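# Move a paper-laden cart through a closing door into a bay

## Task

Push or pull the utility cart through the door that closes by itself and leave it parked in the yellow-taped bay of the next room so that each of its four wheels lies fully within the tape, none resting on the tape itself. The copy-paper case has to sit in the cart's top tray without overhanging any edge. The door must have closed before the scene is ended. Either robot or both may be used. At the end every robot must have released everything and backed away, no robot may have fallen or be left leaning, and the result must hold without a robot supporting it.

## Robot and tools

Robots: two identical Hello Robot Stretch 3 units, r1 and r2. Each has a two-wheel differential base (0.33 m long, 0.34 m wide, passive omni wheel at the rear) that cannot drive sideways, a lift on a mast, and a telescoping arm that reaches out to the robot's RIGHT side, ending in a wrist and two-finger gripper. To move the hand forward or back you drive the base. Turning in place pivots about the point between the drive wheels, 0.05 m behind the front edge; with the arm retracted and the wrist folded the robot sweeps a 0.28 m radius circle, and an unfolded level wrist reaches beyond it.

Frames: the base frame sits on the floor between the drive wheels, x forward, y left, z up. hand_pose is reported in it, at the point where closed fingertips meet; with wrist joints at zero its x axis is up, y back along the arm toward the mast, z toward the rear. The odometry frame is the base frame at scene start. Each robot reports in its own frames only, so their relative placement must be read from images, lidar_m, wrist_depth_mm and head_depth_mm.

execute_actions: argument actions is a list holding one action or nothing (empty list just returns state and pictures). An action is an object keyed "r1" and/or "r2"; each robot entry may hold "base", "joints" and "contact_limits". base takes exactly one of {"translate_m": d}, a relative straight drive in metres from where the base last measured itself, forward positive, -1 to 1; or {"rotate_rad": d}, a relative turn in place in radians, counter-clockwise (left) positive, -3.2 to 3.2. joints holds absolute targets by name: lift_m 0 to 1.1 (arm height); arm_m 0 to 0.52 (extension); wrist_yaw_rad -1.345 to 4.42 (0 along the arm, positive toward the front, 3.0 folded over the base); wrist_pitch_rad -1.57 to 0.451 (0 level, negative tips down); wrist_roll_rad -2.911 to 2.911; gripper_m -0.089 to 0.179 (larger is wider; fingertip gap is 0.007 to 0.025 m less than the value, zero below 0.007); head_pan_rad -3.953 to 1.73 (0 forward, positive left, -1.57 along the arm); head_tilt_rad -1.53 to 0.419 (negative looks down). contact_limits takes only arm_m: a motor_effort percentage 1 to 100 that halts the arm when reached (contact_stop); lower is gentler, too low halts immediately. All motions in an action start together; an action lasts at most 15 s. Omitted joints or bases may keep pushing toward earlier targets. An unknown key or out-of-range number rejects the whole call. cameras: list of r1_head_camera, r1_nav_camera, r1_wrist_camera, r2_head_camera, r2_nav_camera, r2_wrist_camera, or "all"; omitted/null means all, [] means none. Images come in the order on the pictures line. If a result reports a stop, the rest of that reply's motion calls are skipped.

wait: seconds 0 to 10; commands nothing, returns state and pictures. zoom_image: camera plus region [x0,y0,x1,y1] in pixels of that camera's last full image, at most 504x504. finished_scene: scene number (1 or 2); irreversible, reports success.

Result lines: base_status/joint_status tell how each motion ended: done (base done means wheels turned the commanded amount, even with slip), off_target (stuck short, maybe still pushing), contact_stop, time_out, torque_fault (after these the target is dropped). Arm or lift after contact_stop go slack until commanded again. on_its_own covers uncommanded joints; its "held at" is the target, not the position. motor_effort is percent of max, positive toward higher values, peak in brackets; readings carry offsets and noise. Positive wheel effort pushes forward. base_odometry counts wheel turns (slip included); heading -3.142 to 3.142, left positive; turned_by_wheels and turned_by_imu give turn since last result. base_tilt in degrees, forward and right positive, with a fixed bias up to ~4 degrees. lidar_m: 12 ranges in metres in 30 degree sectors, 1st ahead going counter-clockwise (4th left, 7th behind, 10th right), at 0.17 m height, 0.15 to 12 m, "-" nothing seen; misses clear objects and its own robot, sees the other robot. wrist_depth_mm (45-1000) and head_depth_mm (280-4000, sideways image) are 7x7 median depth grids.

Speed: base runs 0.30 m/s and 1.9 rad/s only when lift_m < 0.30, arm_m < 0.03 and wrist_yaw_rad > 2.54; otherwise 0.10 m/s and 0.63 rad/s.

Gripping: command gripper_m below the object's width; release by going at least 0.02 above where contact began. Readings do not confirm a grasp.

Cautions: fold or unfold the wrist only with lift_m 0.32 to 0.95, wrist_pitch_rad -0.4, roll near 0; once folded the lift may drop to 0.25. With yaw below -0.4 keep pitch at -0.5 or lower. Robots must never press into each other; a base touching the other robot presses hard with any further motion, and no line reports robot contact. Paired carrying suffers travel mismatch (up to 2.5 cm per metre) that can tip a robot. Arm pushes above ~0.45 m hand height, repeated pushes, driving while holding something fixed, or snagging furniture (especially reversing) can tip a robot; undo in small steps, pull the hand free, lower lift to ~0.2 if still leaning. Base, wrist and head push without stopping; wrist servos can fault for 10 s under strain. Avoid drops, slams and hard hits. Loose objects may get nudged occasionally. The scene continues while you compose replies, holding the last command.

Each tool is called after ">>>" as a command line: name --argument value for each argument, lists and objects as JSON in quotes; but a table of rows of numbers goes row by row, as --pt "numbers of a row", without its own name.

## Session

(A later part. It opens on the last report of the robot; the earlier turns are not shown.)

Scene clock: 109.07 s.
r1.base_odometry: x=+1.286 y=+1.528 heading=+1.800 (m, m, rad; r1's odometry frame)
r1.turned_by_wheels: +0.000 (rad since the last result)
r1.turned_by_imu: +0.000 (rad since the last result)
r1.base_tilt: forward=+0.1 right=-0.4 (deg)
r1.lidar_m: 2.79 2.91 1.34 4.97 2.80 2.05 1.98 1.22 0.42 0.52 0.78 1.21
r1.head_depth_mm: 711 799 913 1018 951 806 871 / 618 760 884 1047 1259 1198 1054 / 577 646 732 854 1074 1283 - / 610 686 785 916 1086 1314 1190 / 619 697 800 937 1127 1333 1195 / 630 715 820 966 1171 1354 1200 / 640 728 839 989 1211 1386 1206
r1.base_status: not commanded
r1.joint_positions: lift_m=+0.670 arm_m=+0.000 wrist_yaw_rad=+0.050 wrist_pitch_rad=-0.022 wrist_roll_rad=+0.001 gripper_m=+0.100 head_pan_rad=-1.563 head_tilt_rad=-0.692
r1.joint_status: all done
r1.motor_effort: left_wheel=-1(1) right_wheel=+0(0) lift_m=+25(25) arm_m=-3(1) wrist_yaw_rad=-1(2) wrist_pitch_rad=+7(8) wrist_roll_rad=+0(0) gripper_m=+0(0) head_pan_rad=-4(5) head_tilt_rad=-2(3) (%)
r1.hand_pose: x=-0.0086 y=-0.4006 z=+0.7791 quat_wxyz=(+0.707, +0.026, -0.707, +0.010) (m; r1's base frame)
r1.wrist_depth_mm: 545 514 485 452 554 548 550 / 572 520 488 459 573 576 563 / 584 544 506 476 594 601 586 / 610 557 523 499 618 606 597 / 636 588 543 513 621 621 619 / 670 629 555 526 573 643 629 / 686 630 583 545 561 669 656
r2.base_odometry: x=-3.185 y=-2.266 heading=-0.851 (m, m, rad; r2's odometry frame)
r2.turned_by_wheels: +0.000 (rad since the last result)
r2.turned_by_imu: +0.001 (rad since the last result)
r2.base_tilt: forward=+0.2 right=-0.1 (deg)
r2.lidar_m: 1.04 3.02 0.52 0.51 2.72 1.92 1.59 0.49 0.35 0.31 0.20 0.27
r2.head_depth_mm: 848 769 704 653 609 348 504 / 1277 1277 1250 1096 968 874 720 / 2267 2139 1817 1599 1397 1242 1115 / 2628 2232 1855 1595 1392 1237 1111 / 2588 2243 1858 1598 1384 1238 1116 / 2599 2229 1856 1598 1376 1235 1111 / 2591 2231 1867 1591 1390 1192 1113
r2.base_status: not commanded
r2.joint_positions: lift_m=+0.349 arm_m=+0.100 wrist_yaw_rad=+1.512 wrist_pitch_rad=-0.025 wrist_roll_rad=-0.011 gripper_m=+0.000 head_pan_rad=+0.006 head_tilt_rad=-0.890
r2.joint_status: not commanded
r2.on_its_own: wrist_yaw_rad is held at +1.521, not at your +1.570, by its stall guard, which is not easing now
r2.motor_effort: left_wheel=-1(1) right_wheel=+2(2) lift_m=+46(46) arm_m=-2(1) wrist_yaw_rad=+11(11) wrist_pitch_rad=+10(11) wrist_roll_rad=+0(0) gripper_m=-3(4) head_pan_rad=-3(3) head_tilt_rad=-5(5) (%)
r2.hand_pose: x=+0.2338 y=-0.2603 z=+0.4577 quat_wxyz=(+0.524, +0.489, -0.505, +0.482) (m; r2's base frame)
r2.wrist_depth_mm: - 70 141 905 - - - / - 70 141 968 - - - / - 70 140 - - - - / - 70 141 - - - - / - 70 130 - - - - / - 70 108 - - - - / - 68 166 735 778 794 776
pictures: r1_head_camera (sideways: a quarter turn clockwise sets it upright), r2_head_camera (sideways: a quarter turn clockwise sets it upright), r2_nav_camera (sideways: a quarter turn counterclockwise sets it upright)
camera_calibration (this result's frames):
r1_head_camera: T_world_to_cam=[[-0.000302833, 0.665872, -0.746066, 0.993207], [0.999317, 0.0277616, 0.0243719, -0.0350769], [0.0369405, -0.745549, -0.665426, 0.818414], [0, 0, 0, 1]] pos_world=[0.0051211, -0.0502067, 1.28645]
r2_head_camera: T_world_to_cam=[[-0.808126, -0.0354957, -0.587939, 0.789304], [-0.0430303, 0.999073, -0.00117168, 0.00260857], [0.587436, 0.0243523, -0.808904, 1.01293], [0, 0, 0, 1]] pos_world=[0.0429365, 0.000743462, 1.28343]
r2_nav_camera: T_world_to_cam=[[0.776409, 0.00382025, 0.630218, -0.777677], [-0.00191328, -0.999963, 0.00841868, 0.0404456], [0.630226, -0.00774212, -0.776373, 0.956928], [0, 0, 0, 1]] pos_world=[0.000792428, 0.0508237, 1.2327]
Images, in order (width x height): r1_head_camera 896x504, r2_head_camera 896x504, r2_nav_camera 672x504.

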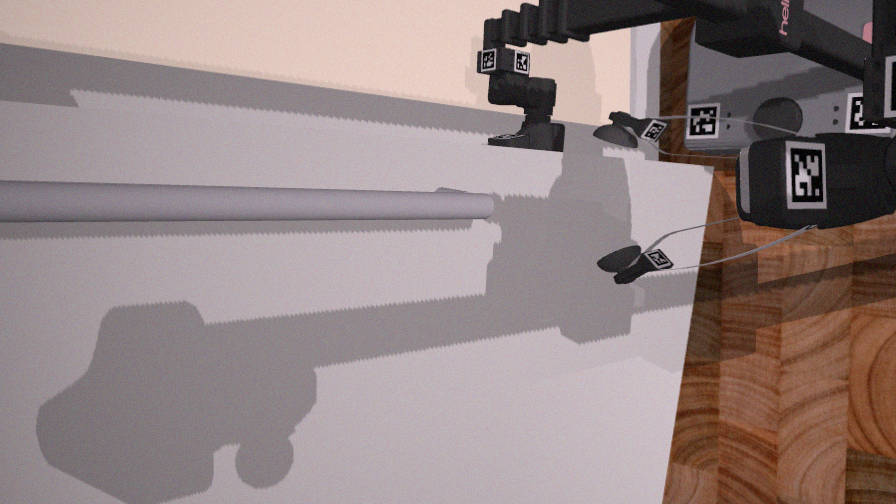

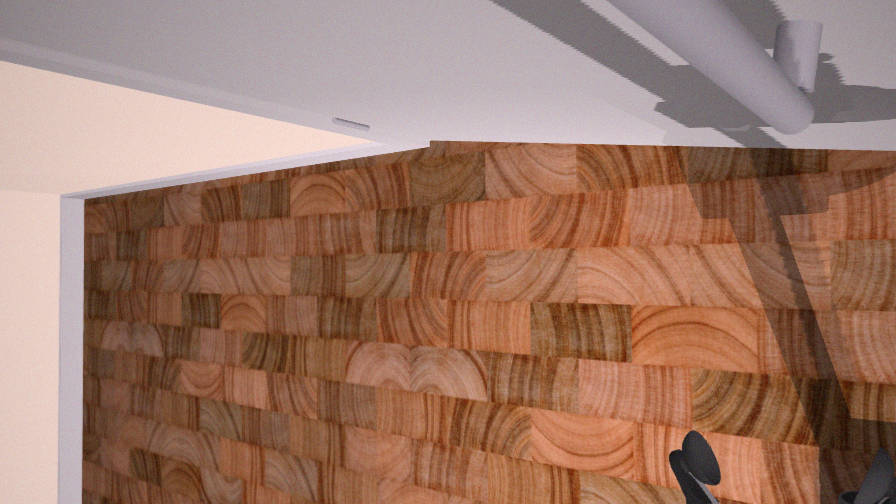

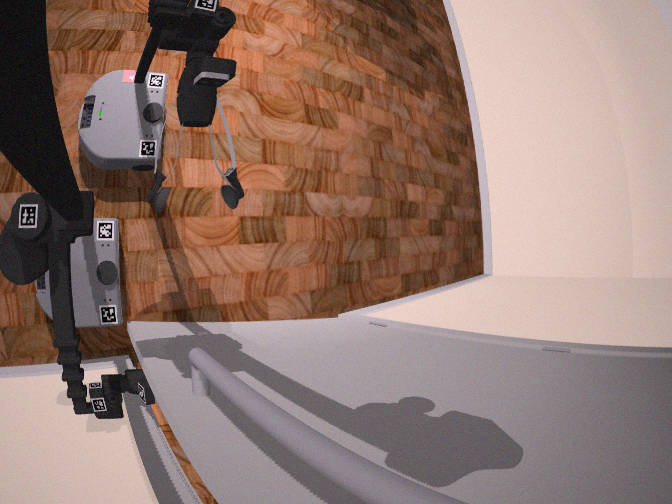

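>>> execute_actions --actions '[{"r1":{"base":{"translate_m":0.35},"joints":{"wrist_yaw_rad":1.57,"wrist_pitch_rad":-0.4,"gripper_m":0.03,"head_pan_rad":0,"head_tilt_rad":-0.6}}}]' --cameras '[]'

>>> execute_actions --actions '[{"r1":{"base":{"rotate_rad":1.4},"joints":{"wrist_yaw_rad":3.0}}}]' --cameras '["r1_head_camera","r1_nav_camera"]'

Scene clock: 114.33 s.
r1.base_odometry: x=+1.206 y=+1.869 heading=+1.800 (m, m, rad; r1's odometry frame)
r1.turned_by_wheels: +0.000 (rad since the last result)
r1.turned_by_imu: +0.000 (rad since the last result)
r1.base_tilt: forward=+0.1 right=-0.4 (deg)
r1.lidar_m: 2.45 2.54 1.28 1.26 3.29 2.41 2.33 0.66 0.69 0.77 0.84 1.22
r1.head_depth_mm: 2091 2322 2524 2145 1721 1425 1227 / 2096 2313 2542 2164 1722 1443 1227 / 2085 2323 2577 2179 1724 1437 1235 / 2106 2322 2579 2183 1746 1456 1243 / 2121 2331 2595 2210 1751 1453 1245 / 2113 2342 2608 2209 1752 1458 1242 / 2101 2344 2616 2240 1764 1468 1254
r1.base_status: done
r1.joint_positions: lift_m=+0.670 arm_m=+0.000 wrist_yaw_rad=+1.568 wrist_pitch_rad=-0.414 wrist_roll_rad=+0.001 gripper_m=+0.030 head_pan_rad=-0.007 head_tilt_rad=-0.606
r1.joint_status: all done
r1.motor_effort: left_wheel=-1(3) right_wheel=+1(5) lift_m=+25(26) arm_m=-3(3) wrist_yaw_rad=+1(2) wrist_pitch_rad=+4(6) wrist_roll_rad=+1(1) gripper_m=+0(87) head_pan_rad=+5(65) head_tilt_rad=+3(11) (%)
r1.hand_pose: x=+0.2036 y=-0.1460 z=+0.6837 quat_wxyz=(+0.593, +0.592, -0.387, +0.385) (m; r1's base frame)
r1.wrist_depth_mm: - - - - - - 820 / - - - - - - 826 / - - - - - - 833 / - - - - - - 848 / - - - - - - 853 / - - - 990 - 996 840 / 907 861 867 863 862 833 807
r2.base_odometry: x=-3.185 y=-2.266 heading=-0.851 (m, m, rad; r2's odometry frame)
r2.turned_by_wheels: +0.000 (rad since the last result)
r2.turned_by_imu: +0.001 (rad since the last result)
r2.base_tilt: forward=+0.2 right=-0.1 (deg)
r2.lidar_m: 1.03 3.02 0.69 2.03 2.72 1.91 1.59 0.49 0.35 0.31 0.20 0.27
r2.head_depth_mm: 843 769 704 651 609 348 504 / 1280 1283 1244 1101 973 873 719 / 2257 2126 1822 1598 1392 1237 1118 / 2624 2239 1868 1599 1390 1231 1109 / 2604 2225 1851 1591 1395 1233 1110 / 2613 2230 1853 1592 1382 1231 1111 / 2605 2223 1857 1593 1387 1197 1106
r2.base_status: not commanded
r2.joint_positions: lift_m=+0.349 arm_m=+0.100 wrist_yaw_rad=+1.512 wrist_pitch_rad=-0.025 wrist_roll_rad=-0.011 gripper_m=+0.000 head_pan_rad=+0.006 head_tilt_rad=-0.890
r2.joint_status: not commanded
r2.on_its_own: wrist_yaw_rad is held at +1.521, not at your +1.570, by its stall guard, which is not easing now
r2.motor_effort: left_wheel=-1(1) right_wheel=+2(2) lift_m=+47(47) arm_m=-1(1) wrist_yaw_rad=+9(10) wrist_pitch_rad=+10(10) wrist_roll_rad=+0(0) gripper_m=-4(3) head_pan_rad=-3(3) head_tilt_rad=-5(4) (%)
r2.hand_pose: x=+0.2338 y=-0.2603 z=+0.4577 quat_wxyz=(+0.524, +0.489, -0.505, +0.482) (m; r2's base frame)
r2.wrist_depth_mm: - 70 142 935 - - - / - 70 141 975 - - - / - 70 141 - - - - / - 70 140 - - - - / - 70 131 - - - - / - 70 107 - - - - / - 68 166 739 783 791 782
pictures: none
No camera images: the call's "cameras" was empty. Leave "cameras" out to get every camera's image.

Scene clock: 117.50 s.
r1.base_odometry: x=+1.206 y=+1.869 heading=-3.083 (m, m, rad; r1's odometry frame)
r1.turned_by_wheels: +1.400 (rad since the last result)
r1.turned_by_imu: +1.417 (rad since the last result)
r1.base_tilt: forward=+0.0 right=-0.5 (deg)
r1.lidar_m: 1.26 4.07 2.58 2.32 0.66 0.66 0.77 0.79 1.03 2.03 2.46 3.00
r1.head_depth_mm: - - 2721 2142 1712 1433 1224 / - 1357 1751 1722 1666 1432 1229 / - 1315 1677 1787 1687 1438 1229 / - 1431 1626 1801 1681 1455 1235 / - - 2959 2207 1742 1452 1242 / - - 2966 2207 1754 1455 1244 / - - 3001 2229 1766 1466 1250
r1.base_status: done
r1.joint_positions: lift_m=+0.670 arm_m=+0.000 wrist_yaw_rad=+2.998 wrist_pitch_rad=-0.414 wrist_roll_rad=+0.001 gripper_m=+0.030 head_pan_rad=-0.007 head_tilt_rad=-0.606
r1.joint_status: all done
r1.motor_effort: left_wheel=-2(5) right_wheel=+2(4) lift_m=+25(25) arm_m=-3(3) wrist_yaw_rad=+2(1) wrist_pitch_rad=+5(5) wrist_roll_rad=+1(1) gripper_m=-1(2) head_pan_rad=+5(5) head_tilt_rad=+3(3) (%)
r1.hand_pose: x=+0.0109 y=+0.0773 z=+0.6837 quat_wxyz=(+0.195, +0.701, +0.096, +0.680) (m; r1's base frame)
r1.wrist_depth_mm: - - - - - - - / - - - - - - - / - - - - - - - / - - - - - - - / - - - - - - - / 827 - - 998 - 989 966 / 717 825 - 880 847 839 834
r2.base_odometry: x=-3.185 y=-2.266 heading=-0.851 (m, m, rad; r2's odometry frame)
r2.turned_by_wheels: +0.000 (rad since the last result)
r2.turned_by_imu: +0.001 (rad since the last result)
r2.base_tilt: forward=+0.2 right=-0.1 (deg)
r2.lidar_m: 1.04 2.99 0.58 2.02 2.73 1.92 1.59 0.49 0.34 0.31 0.20 0.27
r2.head_depth_mm: 845 770 706 653 609 348 505 / 1285 1283 1247 1093 974 872 720 / 2268 2112 1833 1592 1401 1237 1110 / 2624 2262 1853 1592 1395 1237 1113 / 2592 2242 1858 1593 1393 1234 1107 / 2606 2245 1854 1592 1384 1210 1111 / 2582 2209 1843 1584 1216 1110 1108
r2.base_status: not commanded
r2.joint_positions: lift_m=+0.349 arm_m=+0.100 wrist_yaw_rad=+1.512 wrist_pitch_rad=-0.025 wrist_roll_rad=-0.011 gripper_m=+0.000 head_pan_rad=+0.006 head_tilt_rad=-0.890
r2.joint_status: not commanded
r2.on_its_own: wrist_yaw_rad is held at +1.521, not at your +1.570, by its stall guard, which is not easing now
r2.motor_effort: left_wheel=+0(1) right_wheel=+2(2) lift_m=+46(46) arm_m=-1(2) wrist_yaw_rad=+9(10) wrist_pitch_rad=+10(10) wrist_roll_rad=+0(0) gripper_m=-4(4) head_pan_rad=-3(3) head_tilt_rad=-5(5) (%)
r2.hand_pose: x=+0.2338 y=-0.2603 z=+0.4577 quat_wxyz=(+0.524, +0.489, -0.505, +0.482) (m; r2's base frame)
r2.wrist_depth_mm: - 70 141 917 - - - / - 70 140 932 - - - / - 70 141 - - - - / - 70 141 - - - - / - 70 131 - - - - / - 70 107 - - - - / - 68 166 755 779 791 781
pictures: r1_head_camera (sideways: a quarter turn clockwise sets it upright), r1_nav_camera (sideways: a quarter turn counterclockwise sets it upright)
camera_calibration (this result's frames):
r1_head_camera: T_world_to_cam=[[-0.599487, 0.00906374, -0.800333, 1.0676], [-0.0150077, 0.999633, 0.0225623, -0.0265362], [0.800243, 0.0255369, -0.599131, 0.72752], [0, 0, 0, 1]] pos_world=[0.0574198, -0.0017286, 1.29091]
r1_nav_camera: T_world_to_cam=[[0.538617, 0.041932, 0.841506, -1.06003], [0.0151718, -0.999082, 0.040073, 0.00608431], [0.842414, -0.00881688, -0.538759, 0.65695], [0, 0, 0, 1]] pos_world=[0.0174365, 0.0563203, 1.24572]
Images, in order (width x height): r1_head_camera 896x504, r1_nav_camera 672x504.

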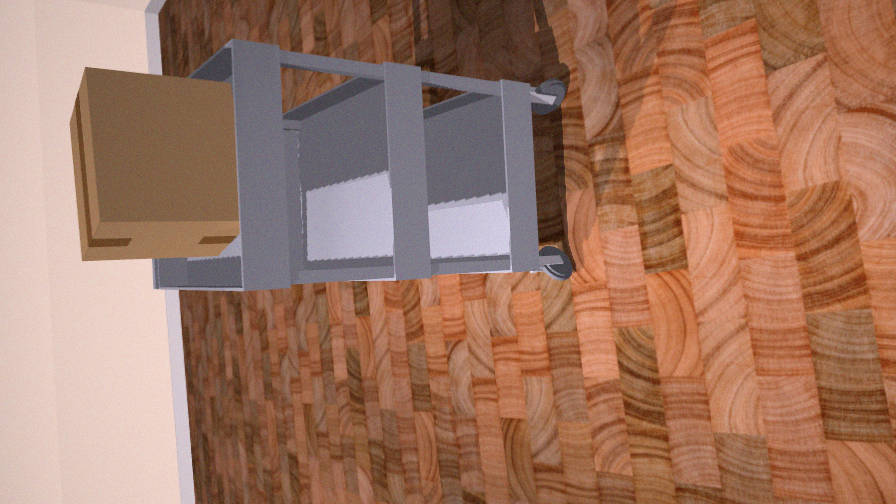

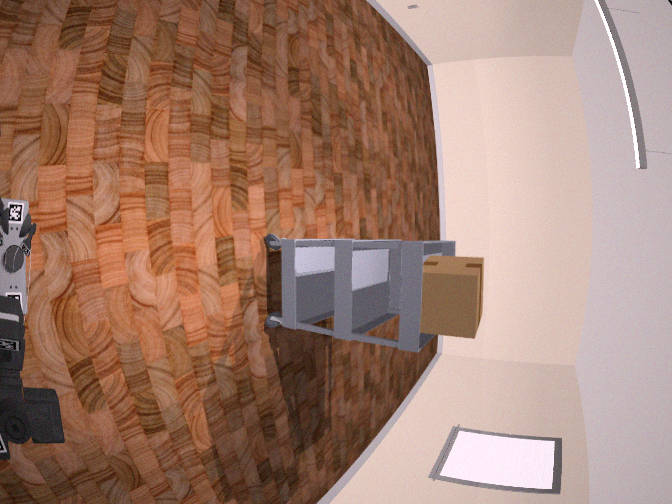

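>>> execute_actions --actions '[{"r1":{"base":{"rotate_rad":0.25},"joints":{"lift_m":0.25}},"r2":{"base":{"rotate_rad":0.45},"joints":{"wrist_yaw_rad":1.57,"head_pan_rad":-0.6,"head_tilt_rad":-1.0}}}]' --cameras '["r2_nav_camera","r2_head_camera"]'

Scene clock: 123.47 s.
r1.base_odometry: x=+1.206 y=+1.869 heading=-2.833 (m, m, rad; r1's odometry frame)
r1.turned_by_wheels: +0.250 (rad since the last result)
r1.turned_by_imu: +0.253 (rad since the last result)
r1.base_tilt: forward=+0.0 right=-0.4 (deg)
r1.lidar_m: 1.27 3.10 2.37 2.32 0.72 0.77 0.77 0.87 1.31 2.45 2.60 1.27
r1.head_depth_mm: - 1274 1660 1708 1658 1429 1226 / - 3789 1748 1716 1636 1434 1227 / - - 2922 2162 1734 1436 1234 / - - 2963 2178 1754 1442 1235 / - - 2950 2192 1749 1450 1241 / - - 3012 2209 1769 1461 1245 / - - 3005 2217 1768 1467 1249
r1.base_status: done
r1.joint_positions: lift_m=+0.250 arm_m=+0.000 wrist_yaw_rad=+2.998 wrist_pitch_rad=-0.415 wrist_roll_rad=+0.001 gripper_m=+0.030 head_pan_rad=-0.007 head_tilt_rad=-0.606
r1.joint_status: all done
r1.motor_effort: left_wheel=-2(5) right_wheel=+2(5) lift_m=+24(25) arm_m=-3(3) wrist_yaw_rad=+2(2) wrist_pitch_rad=+5(5) wrist_roll_rad=+0(0) gripper_m=-1(0) head_pan_rad=+5(5) head_tilt_rad=+3(2) (%)
r1.hand_pose: x=+0.0108 y=+0.0772 z=+0.2635 quat_wxyz=(+0.195, +0.701, +0.096, +0.679) (m; r1's base frame)
r1.wrist_depth_mm: - - - - - - - / - - - - - - - / 636 613 - - 955 954 903 / 601 641 759 746 718 706 686 / 623 594 620 591 585 553 546 / 504 519 - - 484 452 462 / 442 - - - 404 393 392
r2.base_odometry: x=-3.185 y=-2.266 heading=-0.402 (m, m, rad; r2's odometry frame)
r2.turned_by_wheels: +0.450 (rad since the last result)
r2.turned_by_imu: +0.177 (rad since the last result)
r2.base_tilt: forward=+0.2 right=-0.1 (deg)
r2.lidar_m: 2.43 0.59 1.91 4.69 2.26 1.79 0.86 0.41 0.33 0.31 0.21 0.34
r2.head_depth_mm: - - 298 315 385 766 - / - 306 353 401 461 616 1097 / - - - 342 575 913 1128 / 485 573 701 900 1263 1200 1128 / 730 949 1365 1458 1324 1200 1100 / 1229 1707 1679 1477 1325 1194 1099 / 2043 1935 1677 1477 1327 1206 1095
r2.base_status: done
r2.joint_positions: lift_m=+0.349 arm_m=+0.100 wrist_yaw_rad=+1.370 wrist_pitch_rad=-0.023 wrist_roll_rad=-0.011 gripper_m=+0.000 head_pan_rad=-0.593 head_tilt_rad=-0.989
r2.joint_status: wrist_yaw_rad off_target (ended at +1.370, target +1.570); the others done
r2.on_its_own: wrist_yaw_rad is held at +1.397, not at your +1.570, by its stall guard, which is still easing
r2.motor_effort: left_wheel=-5(26) right_wheel=+10(41) lift_m=+45(46) arm_m=+0(1) wrist_yaw_rad=+31(100) wrist_pitch_rad=+10(10) wrist_roll_rad=+0(0) gripper_m=-5(8) head_pan_rad=-4(37) head_tilt_rad=-5(18) (%)
r2.hand_pose: x=+0.2291 y=-0.2961 z=+0.4580 quat_wxyz=(+0.556, +0.451, -0.539, +0.443) (m; r2's base frame)
r2.wrist_depth_mm: - 67 127 912 - - - / - 68 128 951 - - - / - 68 128 979 - - - / - 68 128 - - - - / - 68 128 - - - - / - 68 101 - - - - / - 66 151 753 793 763 778
pictures: r2_head_camera (sideways: a quarter turn clockwise sets it upright), r2_nav_camera (sideways: a quarter turn counterclockwise sets it upright)
camera_calibration (this result's frames):
r2_head_camera: T_world_to_cam=[[-0.732151, 0.456825, -0.505239, 0.681104], [0.528134, 0.849157, 0.00245895, -0.00560214], [0.430151, -0.265034, -0.862976, 1.08418], [0, 0, 0, 1]] pos_world=[0.0352686, -0.0190439, 1.27975]
r2_nav_camera: T_world_to_cam=[[0.691685, -0.467507, 0.550463, -0.673253], [-0.56497, -0.825061, 0.00919143, 0.0428754], [0.449868, -0.317352, -0.834809, 1.034], [0, 0, 0, 1]] pos_world=[0.0247379, 0.0487673, 1.2334]
Images, in order (width x height): r2_head_camera 896x504, r2_nav_camera 672x504.

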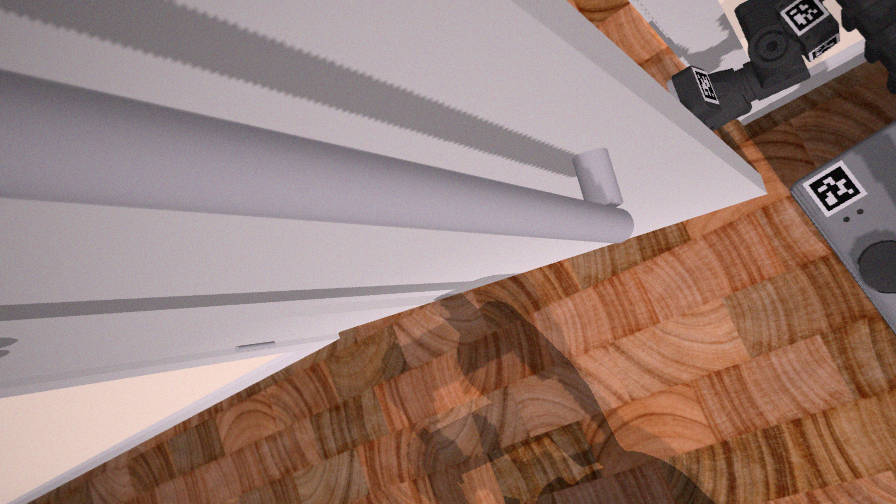

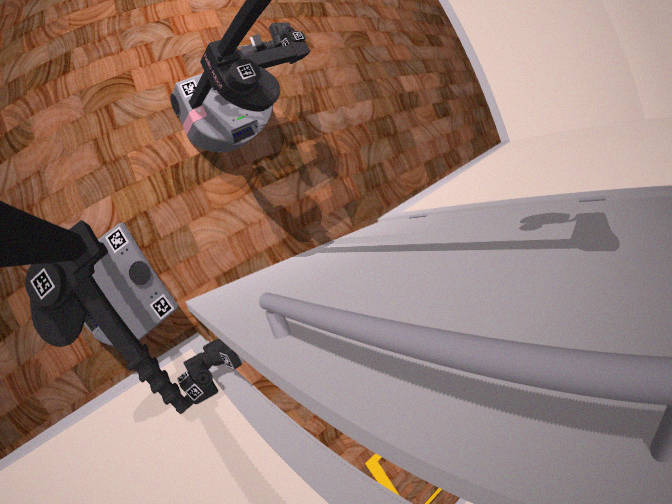

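>>> execute_actions --actions '[{"r1":{"base":{"rotate_rad":-1.66}},"r2":{"base":{"rotate_rad":-0.17},"joints":{"wrist_yaw_rad":1.52}}}]' --cameras '["r2_nav_camera"]'

>>> execute_actions --actions '[{"r1":{"base":{"translate_m":0.3}}}]' --cameras '[]'

>>> execute_actions --actions '[{"r1":{"base":{"rotate_rad":-1.57},"joints":{"lift_m":0.7,"head_tilt_rad":-0.7,"head_pan_rad":-0.3}}}]' --cameras '["r1_nav_camera","r1_head_camera"]'

Scene clock: 128.03 s.
r1.base_odometry: x=+1.206 y=+1.869 heading=+1.790 (m, m, rad; r1's odometry frame)
r1.turned_by_wheels: -1.660 (rad since the last result)
r1.turned_by_imu: -1.672 (rad since the last result)
r1.base_tilt: forward=+0.1 right=-0.4 (deg)
r1.lidar_m: 2.45 2.54 1.28 1.26 3.32 2.41 2.33 0.70 0.73 0.77 0.84 1.21
r1.head_depth_mm: 2087 2294 2541 2139 1707 1431 1219 / 2080 2299 2538 2182 1723 1436 1233 / 2103 2325 2562 2174 1737 1444 1230 / 2096 2325 2577 2169 1736 1456 1242 / 2104 2338 2575 2190 1755 1452 1243 / 2097 2342 2584 2207 1762 1469 1249 / 2094 2349 2586 2230 1775 1465 1252
r1.base_status: done
r1.joint_positions: lift_m=+0.250 arm_m=+0.000 wrist_yaw_rad=+2.999 wrist_pitch_rad=-0.415 wrist_roll_rad=+0.001 gripper_m=+0.030 head_pan_rad=-0.007 head_tilt_rad=-0.606
r1.joint_status: not commanded
r1.motor_effort: left_wheel=+2(8) right_wheel=-2(7) lift_m=+25(25) arm_m=-3(3) wrist_yaw_rad=+1(2) wrist_pitch_rad=+5(5) wrist_roll_rad=+1(0) gripper_m=+0(1) head_pan_rad=+5(5) head_tilt_rad=+2(3) (%)
r1.hand_pose: x=+0.0108 y=+0.0772 z=+0.2635 quat_wxyz=(+0.195, +0.701, +0.096, +0.680) (m; r1's base frame)
r1.wrist_depth_mm: - - - - - - - / - - - - - - - / - - - - 967 932 921 / 795 774 751 726 705 695 680 / 627 592 614 576 582 561 544 / 506 508 - - 480 470 454 / 451 - - - 401 398 394
r2.base_odometry: x=-3.185 y=-2.266 heading=-0.572 (m, m, rad; r2's odometry frame)
r2.turned_by_wheels: -0.170 (rad since the last result)
r2.turned_by_imu: -0.170 (rad since the last result)
r2.base_tilt: forward=+0.2 right=-0.1 (deg)
r2.lidar_m: 1.02 0.74 0.73 2.30 2.64 1.87 1.54 0.48 0.34 0.31 0.22 0.28
r2.head_depth_mm: - - - 316 659 728 - / - - 304 350 461 1086 1103 / - 308 367 445 567 914 1129 / - - - 349 578 1170 1130 / 420 521 673 982 1309 1197 1099 / 541 733 1132 1457 1323 1196 1099 / 810 1240 1639 1483 1323 1209 1092
r2.base_status: done
r2.joint_positions: lift_m=+0.349 arm_m=+0.100 wrist_yaw_rad=+1.497 wrist_pitch_rad=-0.023 wrist_roll_rad=-0.011 gripper_m=+0.000 head_pan_rad=-0.593 head_tilt_rad=-0.989
r2.joint_status: wrist_yaw_rad off_target (ended at +1.497, target +1.520)
r2.on_its_own: wrist_yaw_rad is at rest, and its effort (+26) is outside its rest range (-12 to +12)
r2.motor_effort: left_wheel=+0(5) right_wheel=+0(3) lift_m=+46(45) arm_m=+0(0) wrist_yaw_rad=+26(48) wrist_pitch_rad=+10(10) wrist_roll_rad=+0(0) gripper_m=-5(6) head_pan_rad=-4(3) head_tilt_rad=-5(6) (%)
r2.hand_pose: x=+0.2335 y=-0.2641 z=+0.4580 quat_wxyz=(+0.527, +0.484, -0.509, +0.478) (m; r2's base frame)
r2.wrist_depth_mm: - 70 147 996 - - - / - 70 147 - - - - / - 69 146 - - - - / - 69 146 - - - - / - 69 135 - - - - / - 69 108 - - - - / - 66 173 757 768 775 796
pictures: r2_nav_camera (sideways: a quarter turn counterclockwise sets it upright)
camera_calibration (this result's frames):
r2_nav_camera: T_world_to_cam=[[0.691684, -0.467508, 0.550463, -0.673253], [-0.564971, -0.825059, 0.00919143, 0.0428754], [0.449868, -0.317353, -0.834809, 1.034], [0, 0, 0, 1]] pos_world=[0.024738, 0.0487672, 1.2334]
Images, in order (width x height): r2_nav_camera 672x504.

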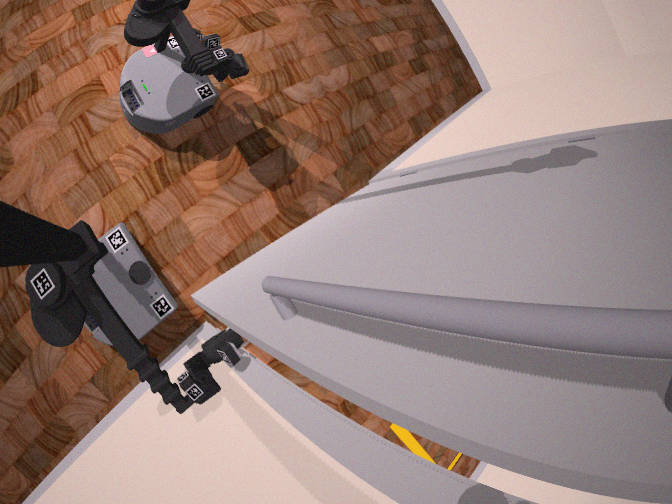

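Scene clock: 130.80 s.
r1.base_odometry: x=+1.141 y=+2.162 heading=+1.790 (m, m, rad; r1's odometry frame)
r1.turned_by_wheels: +0.000 (rad since the last result)
r1.turned_by_imu: +0.000 (rad since the last result)
r1.base_tilt: forward=+0.1 right=-0.4 (deg)
r1.lidar_m: 2.15 2.23 3.03 1.23 3.73 2.73 2.63 0.96 0.82 0.81 0.88 1.21
r1.head_depth_mm: 1829 2016 2256 2151 1714 1431 1228 / 1827 2033 2268 2141 1727 1442 1232 / 1829 2034 2274 2177 1739 1443 1239 / 1835 2029 2264 2177 1734 1450 1237 / 1839 2036 2270 2186 1766 1453 1239 / 1835 2058 2299 2224 1754 1457 1246 / 1845 2047 2304 2228 1774 1463 1250
r1.base_status: done
r1.joint_positions: lift_m=+0.250 arm_m=+0.000 wrist_yaw_rad=+2.999 wrist_pitch_rad=-0.415 wrist_roll_rad=+0.001 gripper_m=+0.030 head_pan_rad=-0.007 head_tilt_rad=-0.605
r1.joint_status: not commanded
r1.motor_effort: left_wheel=+2(8) right_wheel=-2(4) lift_m=+25(25) arm_m=-3(3) wrist_yaw_rad=+0(2) wrist_pitch_rad=+5(5) wrist_roll_rad=+1(1) gripper_m=+0(0) head_pan_rad=+6(5) head_tilt_rad=+3(2) (%)
r1.hand_pose: x=+0.0107 y=+0.0772 z=+0.2634 quat_wxyz=(+0.195, +0.701, +0.096, +0.680) (m; r1's base frame)
r1.wrist_depth_mm: - - - - - - - / - - - - - - - / - - - 982 937 922 924 / 811 771 754 739 722 709 672 / 626 605 622 573 588 566 547 / 499 508 - - 479 464 448 / 444 - - - 398 395 390
r2.base_odometry: x=-3.185 y=-2.266 heading=-0.572 (m, m, rad; r2's odometry frame)
r2.turned_by_wheels: +0.000 (rad since the last result)
r2.turned_by_imu: +0.001 (rad since the last result)
r2.base_tilt: forward=+0.2 right=-0.1 (deg)
r2.lidar_m: 1.02 0.96 1.90 2.30 2.64 1.87 1.54 0.48 0.34 0.31 0.22 0.28
r2.head_depth_mm: - - - 315 660 730 - / - - 303 349 461 1087 1099 / - 309 366 444 567 914 1133 / - - - 349 576 1176 1134 / 420 520 676 984 1310 1203 1100 / 540 731 1131 1467 1325 1197 1096 / 806 1240 1648 1478 1329 1203 1094
r2.base_status: not commanded
r2.joint_positions: lift_m=+0.349 arm_m=+0.100 wrist_yaw_rad=+1.497 wrist_pitch_rad=-0.023 wrist_roll_rad=-0.011 gripper_m=+0.000 head_pan_rad=-0.593 head_tilt_rad=-0.989
r2.joint_status: not commanded
r2.on_its_own: wrist_yaw_rad is at rest, and its effort (+26) is outside its rest range (-12 to +12)
r2.motor_effort: left_wheel=+0(0) right_wheel=-1(1) lift_m=+45(45) arm_m=+0(0) wrist_yaw_rad=+26(27) wrist_pitch_rad=+10(10) wrist_roll_rad=+0(0) gripper_m=-4(5) head_pan_rad=-3(3) head_tilt_rad=-5(5) (%)
r2.hand_pose: x=+0.2335 y=-0.2641 z=+0.4580 quat_wxyz=(+0.527, +0.484, -0.509, +0.478) (m; r2's base frame)
r2.wrist_depth_mm: - 70 147 973 - - - / - 70 147 - - - - / - 69 146 - - - - / - 69 146 - - - - / - 69 134 - - - - / - 69 108 - - - - / - 66 174 741 786 783 785
pictures: none
No camera images: the call's "cameras" was empty. Leave "cameras" out to get every camera's image.

Scene clock: 135.73 s.
r1.base_odometry: x=+1.141 y=+2.162 heading=+0.220 (m, m, rad; r1's odometry frame)
r1.turned_by_wheels: -1.570 (rad since the last result)
r1.turned_by_imu: -1.585 (rad since the last result)
r1.base_tilt: forward=+0.1 right=-0.4 (deg)
r1.lidar_m: 0.81 0.88 1.22 2.15 2.23 3.08 1.23 3.74 2.73 2.63 0.96 0.82
r1.head_depth_mm: 705 794 915 1076 1299 1361 1182 / 698 789 901 1052 1270 1365 1190 / 689 773 886 1034 1241 1371 1183 / 680 765 874 1015 1216 1359 1192 / 673 754 862 995 1186 1350 1195 / 665 744 844 982 1160 1339 1205 / 658 736 835 962 1140 1332 1206
r1.base_status: done
r1.joint_positions: lift_m=+0.700 arm_m=+0.000 wrist_yaw_rad=+2.999 wrist_pitch_rad=-0.415 wrist_roll_rad=+0.001 gripper_m=+0.030 head_pan_rad=-0.293 head_tilt_rad=-0.692
r1.joint_status: all done
r1.motor_effort: left_wheel=+2(8) right_wheel=-2(9) lift_m=+31(32) arm_m=-3(3) wrist_yaw_rad=+0(0) wrist_pitch_rad=+5(5) wrist_roll_rad=+1(0) gripper_m=+0(1) head_pan_rad=-4(34) head_tilt_rad=-4(12) (%)
r1.hand_pose: x=+0.0107 y=+0.0772 z=+0.7131 quat_wxyz=(+0.195, +0.701, +0.096, +0.680) (m; r1's base frame)
r1.wrist_depth_mm: - - - - - - 854 / - - - - - - 881 / - - - - - - 891 / - - - - - - 939 / - - - - - - 948 / - - - - - - 916 / 947 931 - 894 882 869 852
r2.base_odometry: x=-3.185 y=-2.266 heading=-0.572 (m, m, rad; r2's odometry frame)
r2.turned_by_wheels: +0.000 (rad since the last result)
r2.turned_by_imu: +0.001 (rad since the last result)
r2.base_tilt: forward=+0.2 right=-0.1 (deg)
r2.lidar_m: 1.03 0.95 1.90 2.30 2.64 1.87 1.54 0.48 0.34 0.31 0.22 0.28
r2.head_depth_mm: - - - 315 659 729 - / - - 304 349 461 1081 1103 / - 309 366 445 566 913 1131 / - - - 349 577 1173 1128 / 420 519 673 982 1308 1199 1102 / 540 731 1132 1458 1331 1203 1096 / 812 1239 1650 1480 1325 1199 1098
r2.base_status: not commanded
r2.joint_positions: lift_m=+0.349 arm_m=+0.100 wrist_yaw_rad=+1.497 wrist_pitch_rad=-0.023 wrist_roll_rad=-0.011 gripper_m=+0.000 head_pan_rad=-0.593 head_tilt_rad=-0.989
r2.joint_status: not commanded
r2.on_its_own: wrist_yaw_rad is at rest, and its effort (+26) is outside its rest range (-12 to +12)
r2.motor_effort: left_wheel=+0(0) right_wheel=-1(1) lift_m=+46(46) arm_m=+0(0) wrist_yaw_rad=+26(26) wrist_pitch_rad=+10(10) wrist_roll_rad=+0(0) gripper_m=-4(5) head_pan_rad=-3(2) head_tilt_rad=-6(6) (%)
r2.hand_pose: x=+0.2335 y=-0.2641 z=+0.4580 quat_wxyz=(+0.527, +0.484, -0.509, +0.478) (m; r2's base frame)
r2.wrist_depth_mm: - 70 147 978 - - - / - 70 147 - - - - / - 69 146 - - - - / - 69 146 - - - - / - 69 135 - - - - / - 69 108 - - - - / - 66 173 741 777 785 776
pictures: r1_head_camera (sideways: a quarter turn clockwise sets it upright), r1_nav_camera (sideways: a quarter turn counterclockwise sets it upright)
camera_calibration (this result's frames):
r1_head_camera: T_world_to_cam=[[-0.636052, 0.196972, -0.746083, 0.997107], [0.269535, 0.962682, 0.0243714, -0.0306246], [0.723041, -0.185594, -0.665407, 0.814204], [0, 0, 0, 1]] pos_world=[0.0537633, -0.015809, 1.28645]
r1_nav_camera: T_world_to_cam=[[0.59563, -0.131958, 0.792346, -0.996289], [-0.26409, -0.963748, 0.0380203, 0.0104645], [0.758605, -0.231897, -0.608886, 0.748696], [0, 0, 0, 1]] pos_world=[0.0282191, 0.0522365, 1.24488]
Images, in order (width x height): r1_head_camera 896x504, r1_nav_camera 672x504.

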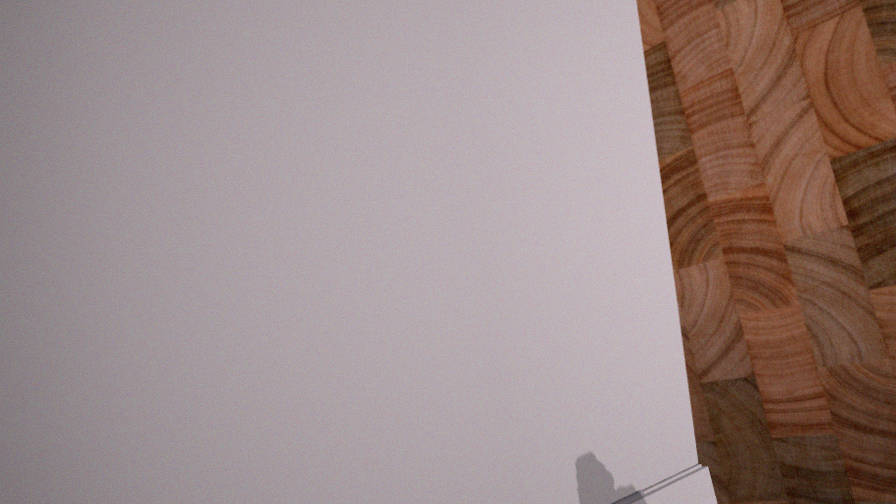

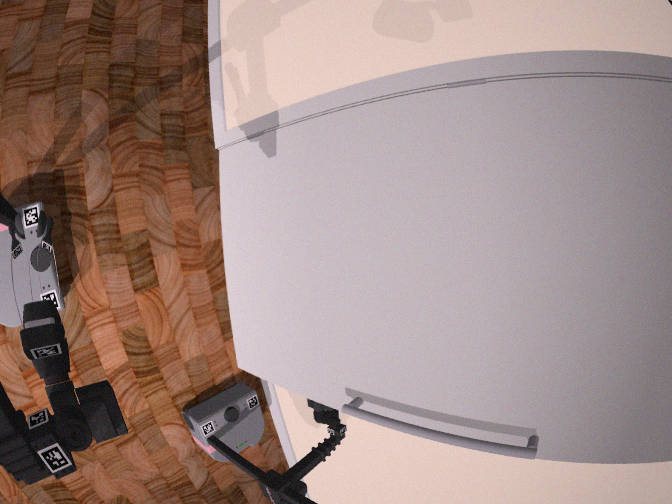

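>>> execute_actions --actions '[{"r1":{"joints":{"wrist_yaw_rad":1.37,"gripper_m":0.12,"lift_m":0.67}}}]' --cameras '[]'

>>> execute_actions --actions '[{"r1":{"base":{"translate_m":0.2},"joints":{"wrist_pitch_rad":0.0,"arm_m":0.42,"head_pan_rad":-0.9,"head_tilt_rad":-0.75}}}]' --cameras '["r1_nav_camera","r1_head_camera","r1_wrist_camera"]'

Scene clock: 137.77 s.
r1.base_odometry: x=+1.141 y=+2.162 heading=+0.220 (m, m, rad; r1's odometry frame)
r1.turned_by_wheels: +0.000 (rad since the last result)
r1.turned_by_imu: +0.000 (rad since the last result)
r1.base_tilt: forward=+0.1 right=-0.4 (deg)
r1.lidar_m: 0.81 0.88 1.22 2.14 2.23 3.07 1.23 3.72 2.72 2.62 0.96 0.82
r1.head_depth_mm: 707 798 914 1072 1294 1354 1179 / 696 786 899 1050 1272 1362 1196 / 688 776 886 1030 1238 1367 1191 / 680 766 876 1015 1212 1366 1190 / 674 756 859 996 1189 1345 1199 / 665 746 847 984 1162 1340 1202 / 657 736 835 966 1143 1324 1202
r1.base_status: not commanded
r1.joint_positions: lift_m=+0.670 arm_m=+0.000 wrist_yaw_rad=+1.372 wrist_pitch_rad=-0.415 wrist_roll_rad=+0.001 gripper_m=+0.120 head_pan_rad=-0.293 head_tilt_rad=-0.692
r1.joint_status: all done
r1.motor_effort: left_wheel=+2(2) right_wheel=-2(2) lift_m=+24(25) arm_m=-3(3) wrist_yaw_rad=-2(3) wrist_pitch_rad=+5(5) wrist_roll_rad=+1(0) gripper_m=+0(87) head_pan_rad=-5(4) head_tilt_rad=-3(2) (%)
r1.hand_pose: x=+0.1989 y=-0.1898 z=+0.6834 quat_wxyz=(+0.628, +0.551, -0.443, +0.325) (m; r1's base frame)
r1.wrist_depth_mm: 615 629 653 661 687 669 860 / 653 697 692 710 728 791 908 / 732 748 744 772 812 852 - / 784 794 832 876 858 - - / 865 899 938 953 957 970 968 / 948 959 - 976 994 - 766 / 919 874 866 854 880 844 726
r2.base_odometry: x=-3.185 y=-2.266 heading=-0.572 (m, m, rad; r2's odometry frame)
r2.turned_by_wheels: +0.000 (rad since the last result)
r2.turned_by_imu: +0.000 (rad since the last result)
r2.base_tilt: forward=+0.2 right=-0.1 (deg)
r2.lidar_m: 1.03 0.96 1.91 2.30 2.64 1.87 1.54 0.48 0.34 0.31 0.22 0.28
r2.head_depth_mm: - - - 316 658 728 - / - - 304 349 460 1081 1104 / - 309 366 445 566 909 1133 / - - - 349 577 1181 1126 / 419 521 672 986 1308 1208 1099 / 540 730 1133 1458 1331 1205 1095 / 810 1234 1644 1471 1332 1203 1096
r2.base_status: not commanded
r2.joint_positions: lift_m=+0.349 arm_m=+0.100 wrist_yaw_rad=+1.497 wrist_pitch_rad=-0.023 wrist_roll_rad=-0.011 gripper_m=+0.000 head_pan_rad=-0.593 head_tilt_rad=-0.989
r2.joint_status: not commanded
r2.on_its_own: wrist_yaw_rad is at rest, and its effort (+26) is outside its rest range (-12 to +12)
r2.motor_effort: left_wheel=+0(0) right_wheel=+0(1) lift_m=+45(45) arm_m=+0(0) wrist_yaw_rad=+26(27) wrist_pitch_rad=+10(10) wrist_roll_rad=+0(0) gripper_m=-5(5) head_pan_rad=-4(4) head_tilt_rad=-5(5) (%)
r2.hand_pose: x=+0.2335 y=-0.2641 z=+0.4580 quat_wxyz=(+0.527, +0.484, -0.509, +0.478) (m; r2's base frame)
r2.wrist_depth_mm: - 70 147 977 - - - / - 70 147 - - - - / - 70 146 - - - - / - 69 146 - - - - / - 69 134 - - - - / - 69 108 - - - - / - 66 174 736 766 770 779
pictures: none
No camera images: the call's "cameras" was empty. Leave "cameras" out to get every camera's image.

Scene clock: 142.03 s.
r1.base_odometry: x=+1.336 y=+2.206 heading=+0.220 (m, m, rad; r1's odometry frame)
r1.turned_by_wheels: +0.000 (rad since the last result)
r1.turned_by_imu: +0.000 (rad since the last result)
r1.base_tilt: forward=+0.1 right=-0.4 (deg)
r1.lidar_m: 0.62 0.67 0.93 2.15 2.23 3.07 1.43 3.72 2.72 0.90 0.78 0.62
r1.head_depth_mm: 1256 1500 1762 1728 1342 1309 1160 / 1078 1255 1395 1729 1415 1326 1159 / 699 805 940 1252 1477 1333 1166 / 688 774 886 1039 1254 1336 1171 / 633 710 802 920 1091 1281 1180 / 588 651 731 828 960 1138 1182 / 550 605 670 754 855 996 1140
r1.base_status: done
r1.joint_positions: lift_m=+0.670 arm_m=+0.420 wrist_yaw_rad=+1.370 wrist_pitch_rad=-0.022 wrist_roll_rad=+0.001 gripper_m=+0.120 head_pan_rad=-0.893 head_tilt_rad=-0.741
r1.joint_status: all done
r1.motor_effort: left_wheel=+2(6) right_wheel=-2(3) lift_m=+24(24) arm_m=+2(4) wrist_yaw_rad=+0(1) wrist_pitch_rad=+8(8) wrist_roll_rad=+0(1) gripper_m=-1(0) head_pan_rad=-4(48) head_tilt_rad=-3(10) (%)
r1.hand_pose: x=+0.2291 y=-0.6158 z=+0.7791 quat_wxyz=(+0.553, +0.454, -0.543, +0.441) (m; r1's base frame)
r1.wrist_depth_mm: 421 424 433 432 584 610 657 / 426 437 437 445 595 633 664 / 439 448 458 459 620 673 686 / 454 459 464 475 638 692 726 / 468 465 481 486 659 689 726 / 484 477 494 506 651 - 785 / 490 503 517 515 597 747 823
r2.base_odometry: x=-3.185 y=-2.266 heading=-0.572 (m, m, rad; r2's odometry frame)
r2.turned_by_wheels: +0.000 (rad since the last result)
r2.turned_by_imu: +0.001 (rad since the last result)
r2.base_tilt: forward=+0.1 right=-0.1 (deg)
r2.lidar_m: 1.02 0.87 1.90 2.29 2.64 1.86 1.54 0.48 0.34 0.31 0.22 0.28
r2.head_depth_mm: - - - 315 658 729 - / - - 304 349 460 1081 1103 / - 308 366 445 568 909 1132 / - - - 350 577 1173 1129 / 420 521 672 984 1308 1198 1100 / 541 730 1128 1460 1331 1199 1101 / 811 1238 1646 1472 1322 1198 1098
r2.base_status: not commanded
r2.joint_positions: lift_m=+0.349 arm_m=+0.100 wrist_yaw_rad=+1.497 wrist_pitch_rad=-0.023 wrist_roll_rad=-0.011 gripper_m=+0.000 head_pan_rad=-0.593 head_tilt_rad=-0.989
r2.joint_status: not commanded
r2.on_its_own: wrist_yaw_rad is at rest, and its effort (+26) is outside its rest range (-12 to +12)
r2.motor_effort: left_wheel=+0(0) right_wheel=-1(0) lift_m=+46(46) arm_m=+0(1) wrist_yaw_rad=+26(27) wrist_pitch_rad=+10(10) wrist_roll_rad=+0(0) gripper_m=-5(5) head_pan_rad=-4(2) head_tilt_rad=-6(6) (%)
r2.hand_pose: x=+0.2335 y=-0.2641 z=+0.4580 quat_wxyz=(+0.527, +0.484, -0.509, +0.478) (m; r2's base frame)
r2.wrist_depth_mm: - 70 147 979 - - - / - 70 146 - - - - / - 70 146 - - - - / - 69 146 - - - - / - 69 135 - - - - / - 69 108 - - - - / - 66 174 738 791 779 787
pictures: r1_head_camera (sideways: a quarter turn clockwise sets it upright), r1_nav_camera (sideways: a quarter turn counterclockwise sets it upright), r1_wrist_camera
camera_calibration (this result's frames):
r1_head_camera: T_world_to_cam=[[-0.436221, 0.549732, -0.712395, 0.951984], [0.766846, 0.641331, 0.0253311, -0.034906], [0.470806, -0.535248, -0.701321, 0.862456], [0, 0, 0, 1]] pos_world=[0.0359929, -0.0393219, 1.28393]
r1_nav_camera: T_world_to_cam=[[0.441046, -0.475079, 0.761432, -0.95505], [-0.761033, -0.647673, 0.0367132, 0.0152001], [0.475718, -0.595667, -0.647204, 0.800267], [0, 0, 0, 1]] pos_world=[0.0520876, 0.0328133, 1.24458]
r1_wrist_camera: T_world_to_cam=[[-0.171754, -0.983593, -0.0551878, -0.513085], [-0.191372, 0.0882654, -0.977541, 0.897136], [0.966373, -0.157335, -0.203392, 0.00748056], [0, 0, 0, 1]] pos_world=[0.0763335, -0.582676, 0.850192]
Images, in order (width x height): r1_head_camera 896x504, r1_nav_camera 672x504, r1_wrist_camera 644x364.

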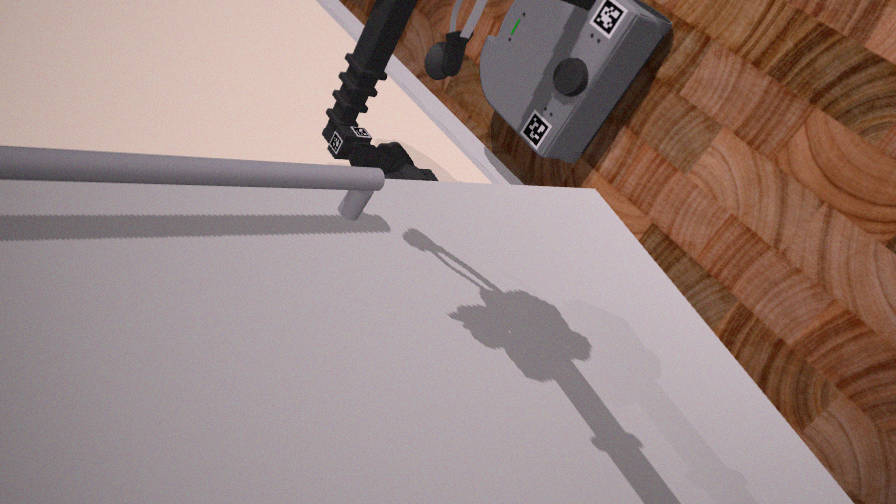

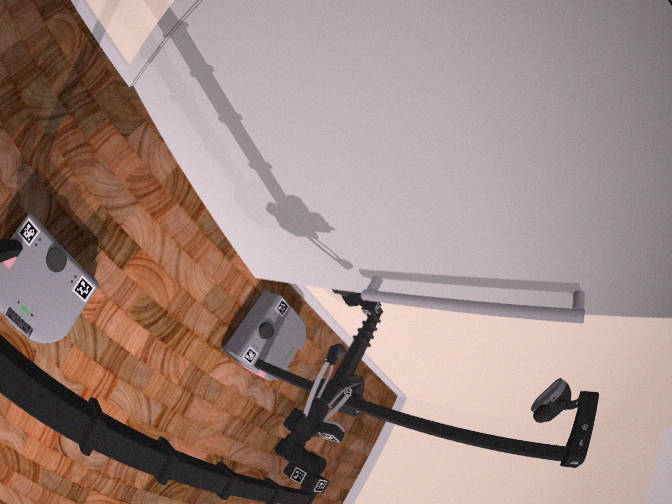

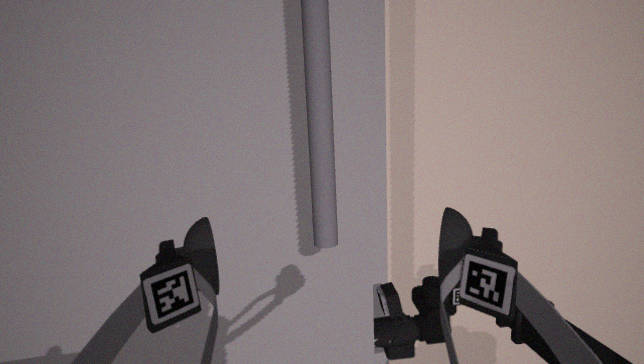

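>>> execute_actions --actions '[{"r1":{"base":{"translate_m":0.2},"joints":{"arm_m":0.46,"lift_m":0.69}}}]' --cameras '["r1_head_camera","r1_wrist_camera"]'

Scene clock: 145.63 s.
r1.base_odometry: x=+1.531 y=+2.249 heading=+0.220 (m, m, rad; r1's odometry frame)
r1.turned_by_wheels: +0.000 (rad since the last result)
r1.turned_by_imu: -0.001 (rad since the last result)
r1.base_tilt: forward=+0.0 right=-0.3 (deg)
r1.lidar_m: 0.42 0.45 0.65 1.79 2.22 3.07 1.63 3.73 2.73 0.82 0.52 0.42
r1.head_depth_mm: 602 692 772 1659 1335 1297 1162 / 541 627 744 913 1180 1324 1162 / 491 561 653 778 969 1259 1167 / 451 509 581 680 823 1031 1157 / 416 464 525 605 711 865 1107 / 385 427 478 544 629 747 917 / 359 395 439 493 562 653 782
r1.base_status: done
r1.joint_positions: lift_m=+0.690 arm_m=+0.460 wrist_yaw_rad=+1.370 wrist_pitch_rad=-0.022 wrist_roll_rad=+0.001 gripper_m=+0.120 head_pan_rad=-0.893 head_tilt_rad=-0.741
r1.joint_status: all done
r1.motor_effort: left_wheel=+2(5) right_wheel=-2(3) lift_m=+30(31) arm_m=+2(1) wrist_yaw_rad=+0(0) wrist_pitch_rad=+8(7) wrist_roll_rad=+1(0) gripper_m=+1(0) head_pan_rad=-5(5) head_tilt_rad=-3(3) (%)
r1.hand_pose: x=+0.2291 y=-0.6558 z=+0.7989 quat_wxyz=(+0.553, +0.454, -0.543, +0.441) (m; r1's base frame)
r1.wrist_depth_mm: 232 232 241 171 364 405 420 / 237 240 245 174 380 414 441 / 245 249 250 180 396 429 451 / 251 255 258 185 402 436 474 / 259 262 267 195 276 465 488 / 266 269 274 276 288 - 506 / 273 279 284 210 433 479 537
r2.base_odometry: x=-3.185 y=-2.266 heading=-0.572 (m, m, rad; r2's odometry frame)
r2.turned_by_wheels: +0.000 (rad since the last result)
r2.turned_by_imu: +0.001 (rad since the last result)
r2.base_tilt: forward=+0.2 right=-0.1 (deg)
r2.lidar_m: 0.82 3.06 1.90 2.30 2.64 1.86 1.54 0.48 0.34 0.31 0.22 0.28
r2.head_depth_mm: - - - 316 659 727 - / - - 304 350 461 1088 1101 / - 309 366 444 566 912 1125 / - - - 349 577 1161 1125 / 420 520 674 933 1291 1187 1098 / 539 730 1128 1457 1308 1203 1093 / 809 1236 1646 1481 1310 454 1095
r2.base_status: not commanded
r2.joint_positions: lift_m=+0.349 arm_m=+0.100 wrist_yaw_rad=+1.497 wrist_pitch_rad=-0.023 wrist_roll_rad=-0.011 gripper_m=+0.000 head_pan_rad=-0.593 head_tilt_rad=-0.989
r2.joint_status: not commanded
r2.on_its_own: wrist_yaw_rad is at rest, and its effort (+28) is outside its rest range (-12 to +12)
r2.motor_effort: left_wheel=+0(0) right_wheel=-1(1) lift_m=+46(46) arm_m=+1(0) wrist_yaw_rad=+28(27) wrist_pitch_rad=+10(10) wrist_roll_rad=+0(0) gripper_m=-5(5) head_pan_rad=-4(4) head_tilt_rad=-6(6) (%)
r2.hand_pose: x=+0.2335 y=-0.2641 z=+0.4580 quat_wxyz=(+0.527, +0.484, -0.509, +0.478) (m; r2's base frame)
r2.wrist_depth_mm: - 70 147 981 - - - / - 70 147 - - - - / - 70 146 - - - - / - 69 146 - - - - / - 69 135 - - - - / - 69 108 - - - - / - 66 174 744 772 766 788
pictures: r1_head_camera (sideways: a quarter turn clockwise sets it upright), r1_wrist_camera
camera_calibration (this result's frames):
r1_head_camera: T_world_to_cam=[[-0.436229, 0.549741, -0.712383, 0.951967], [0.766846, 0.641331, 0.0253314, -0.0349065], [0.470799, -0.535238, -0.701334, 0.862472], [0, 0, 0, 1]] pos_world=[0.0359927, -0.0393216, 1.28393]
r1_wrist_camera: T_world_to_cam=[[-0.171745, -0.983595, -0.0551832, -0.551335], [-0.191218, 0.0882339, -0.977574, 0.91999], [0.966405, -0.157342, -0.203235, 0.00507267], [0, 0, 0, 1]] pos_world=[0.0763269, -0.622667, 0.869964]
Images, in order (width x height): r1_head_camera 896x504, r1_wrist_camera 644x364.

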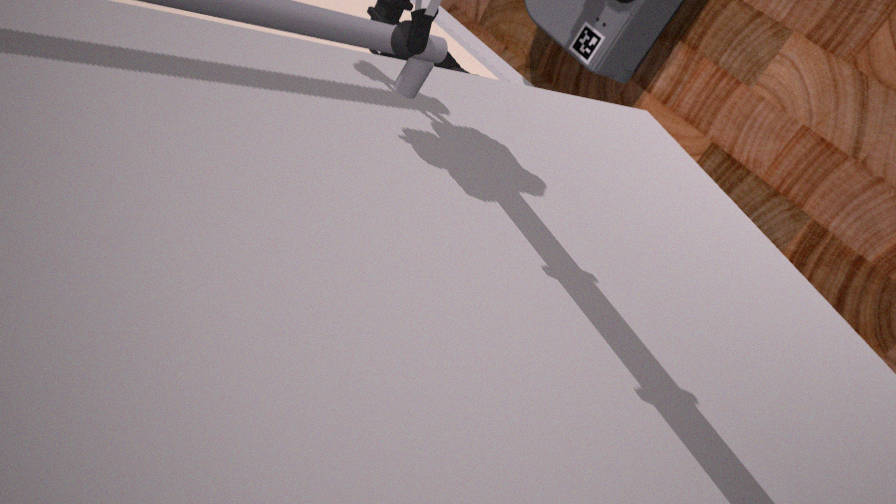

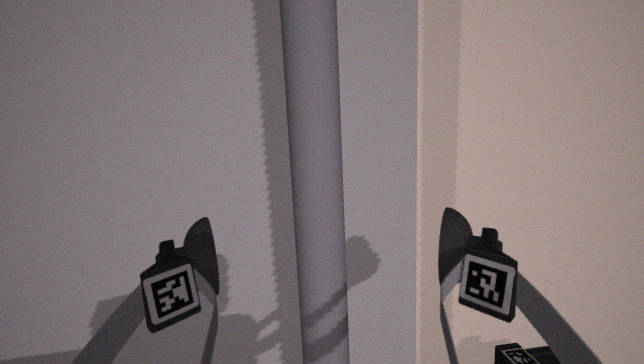

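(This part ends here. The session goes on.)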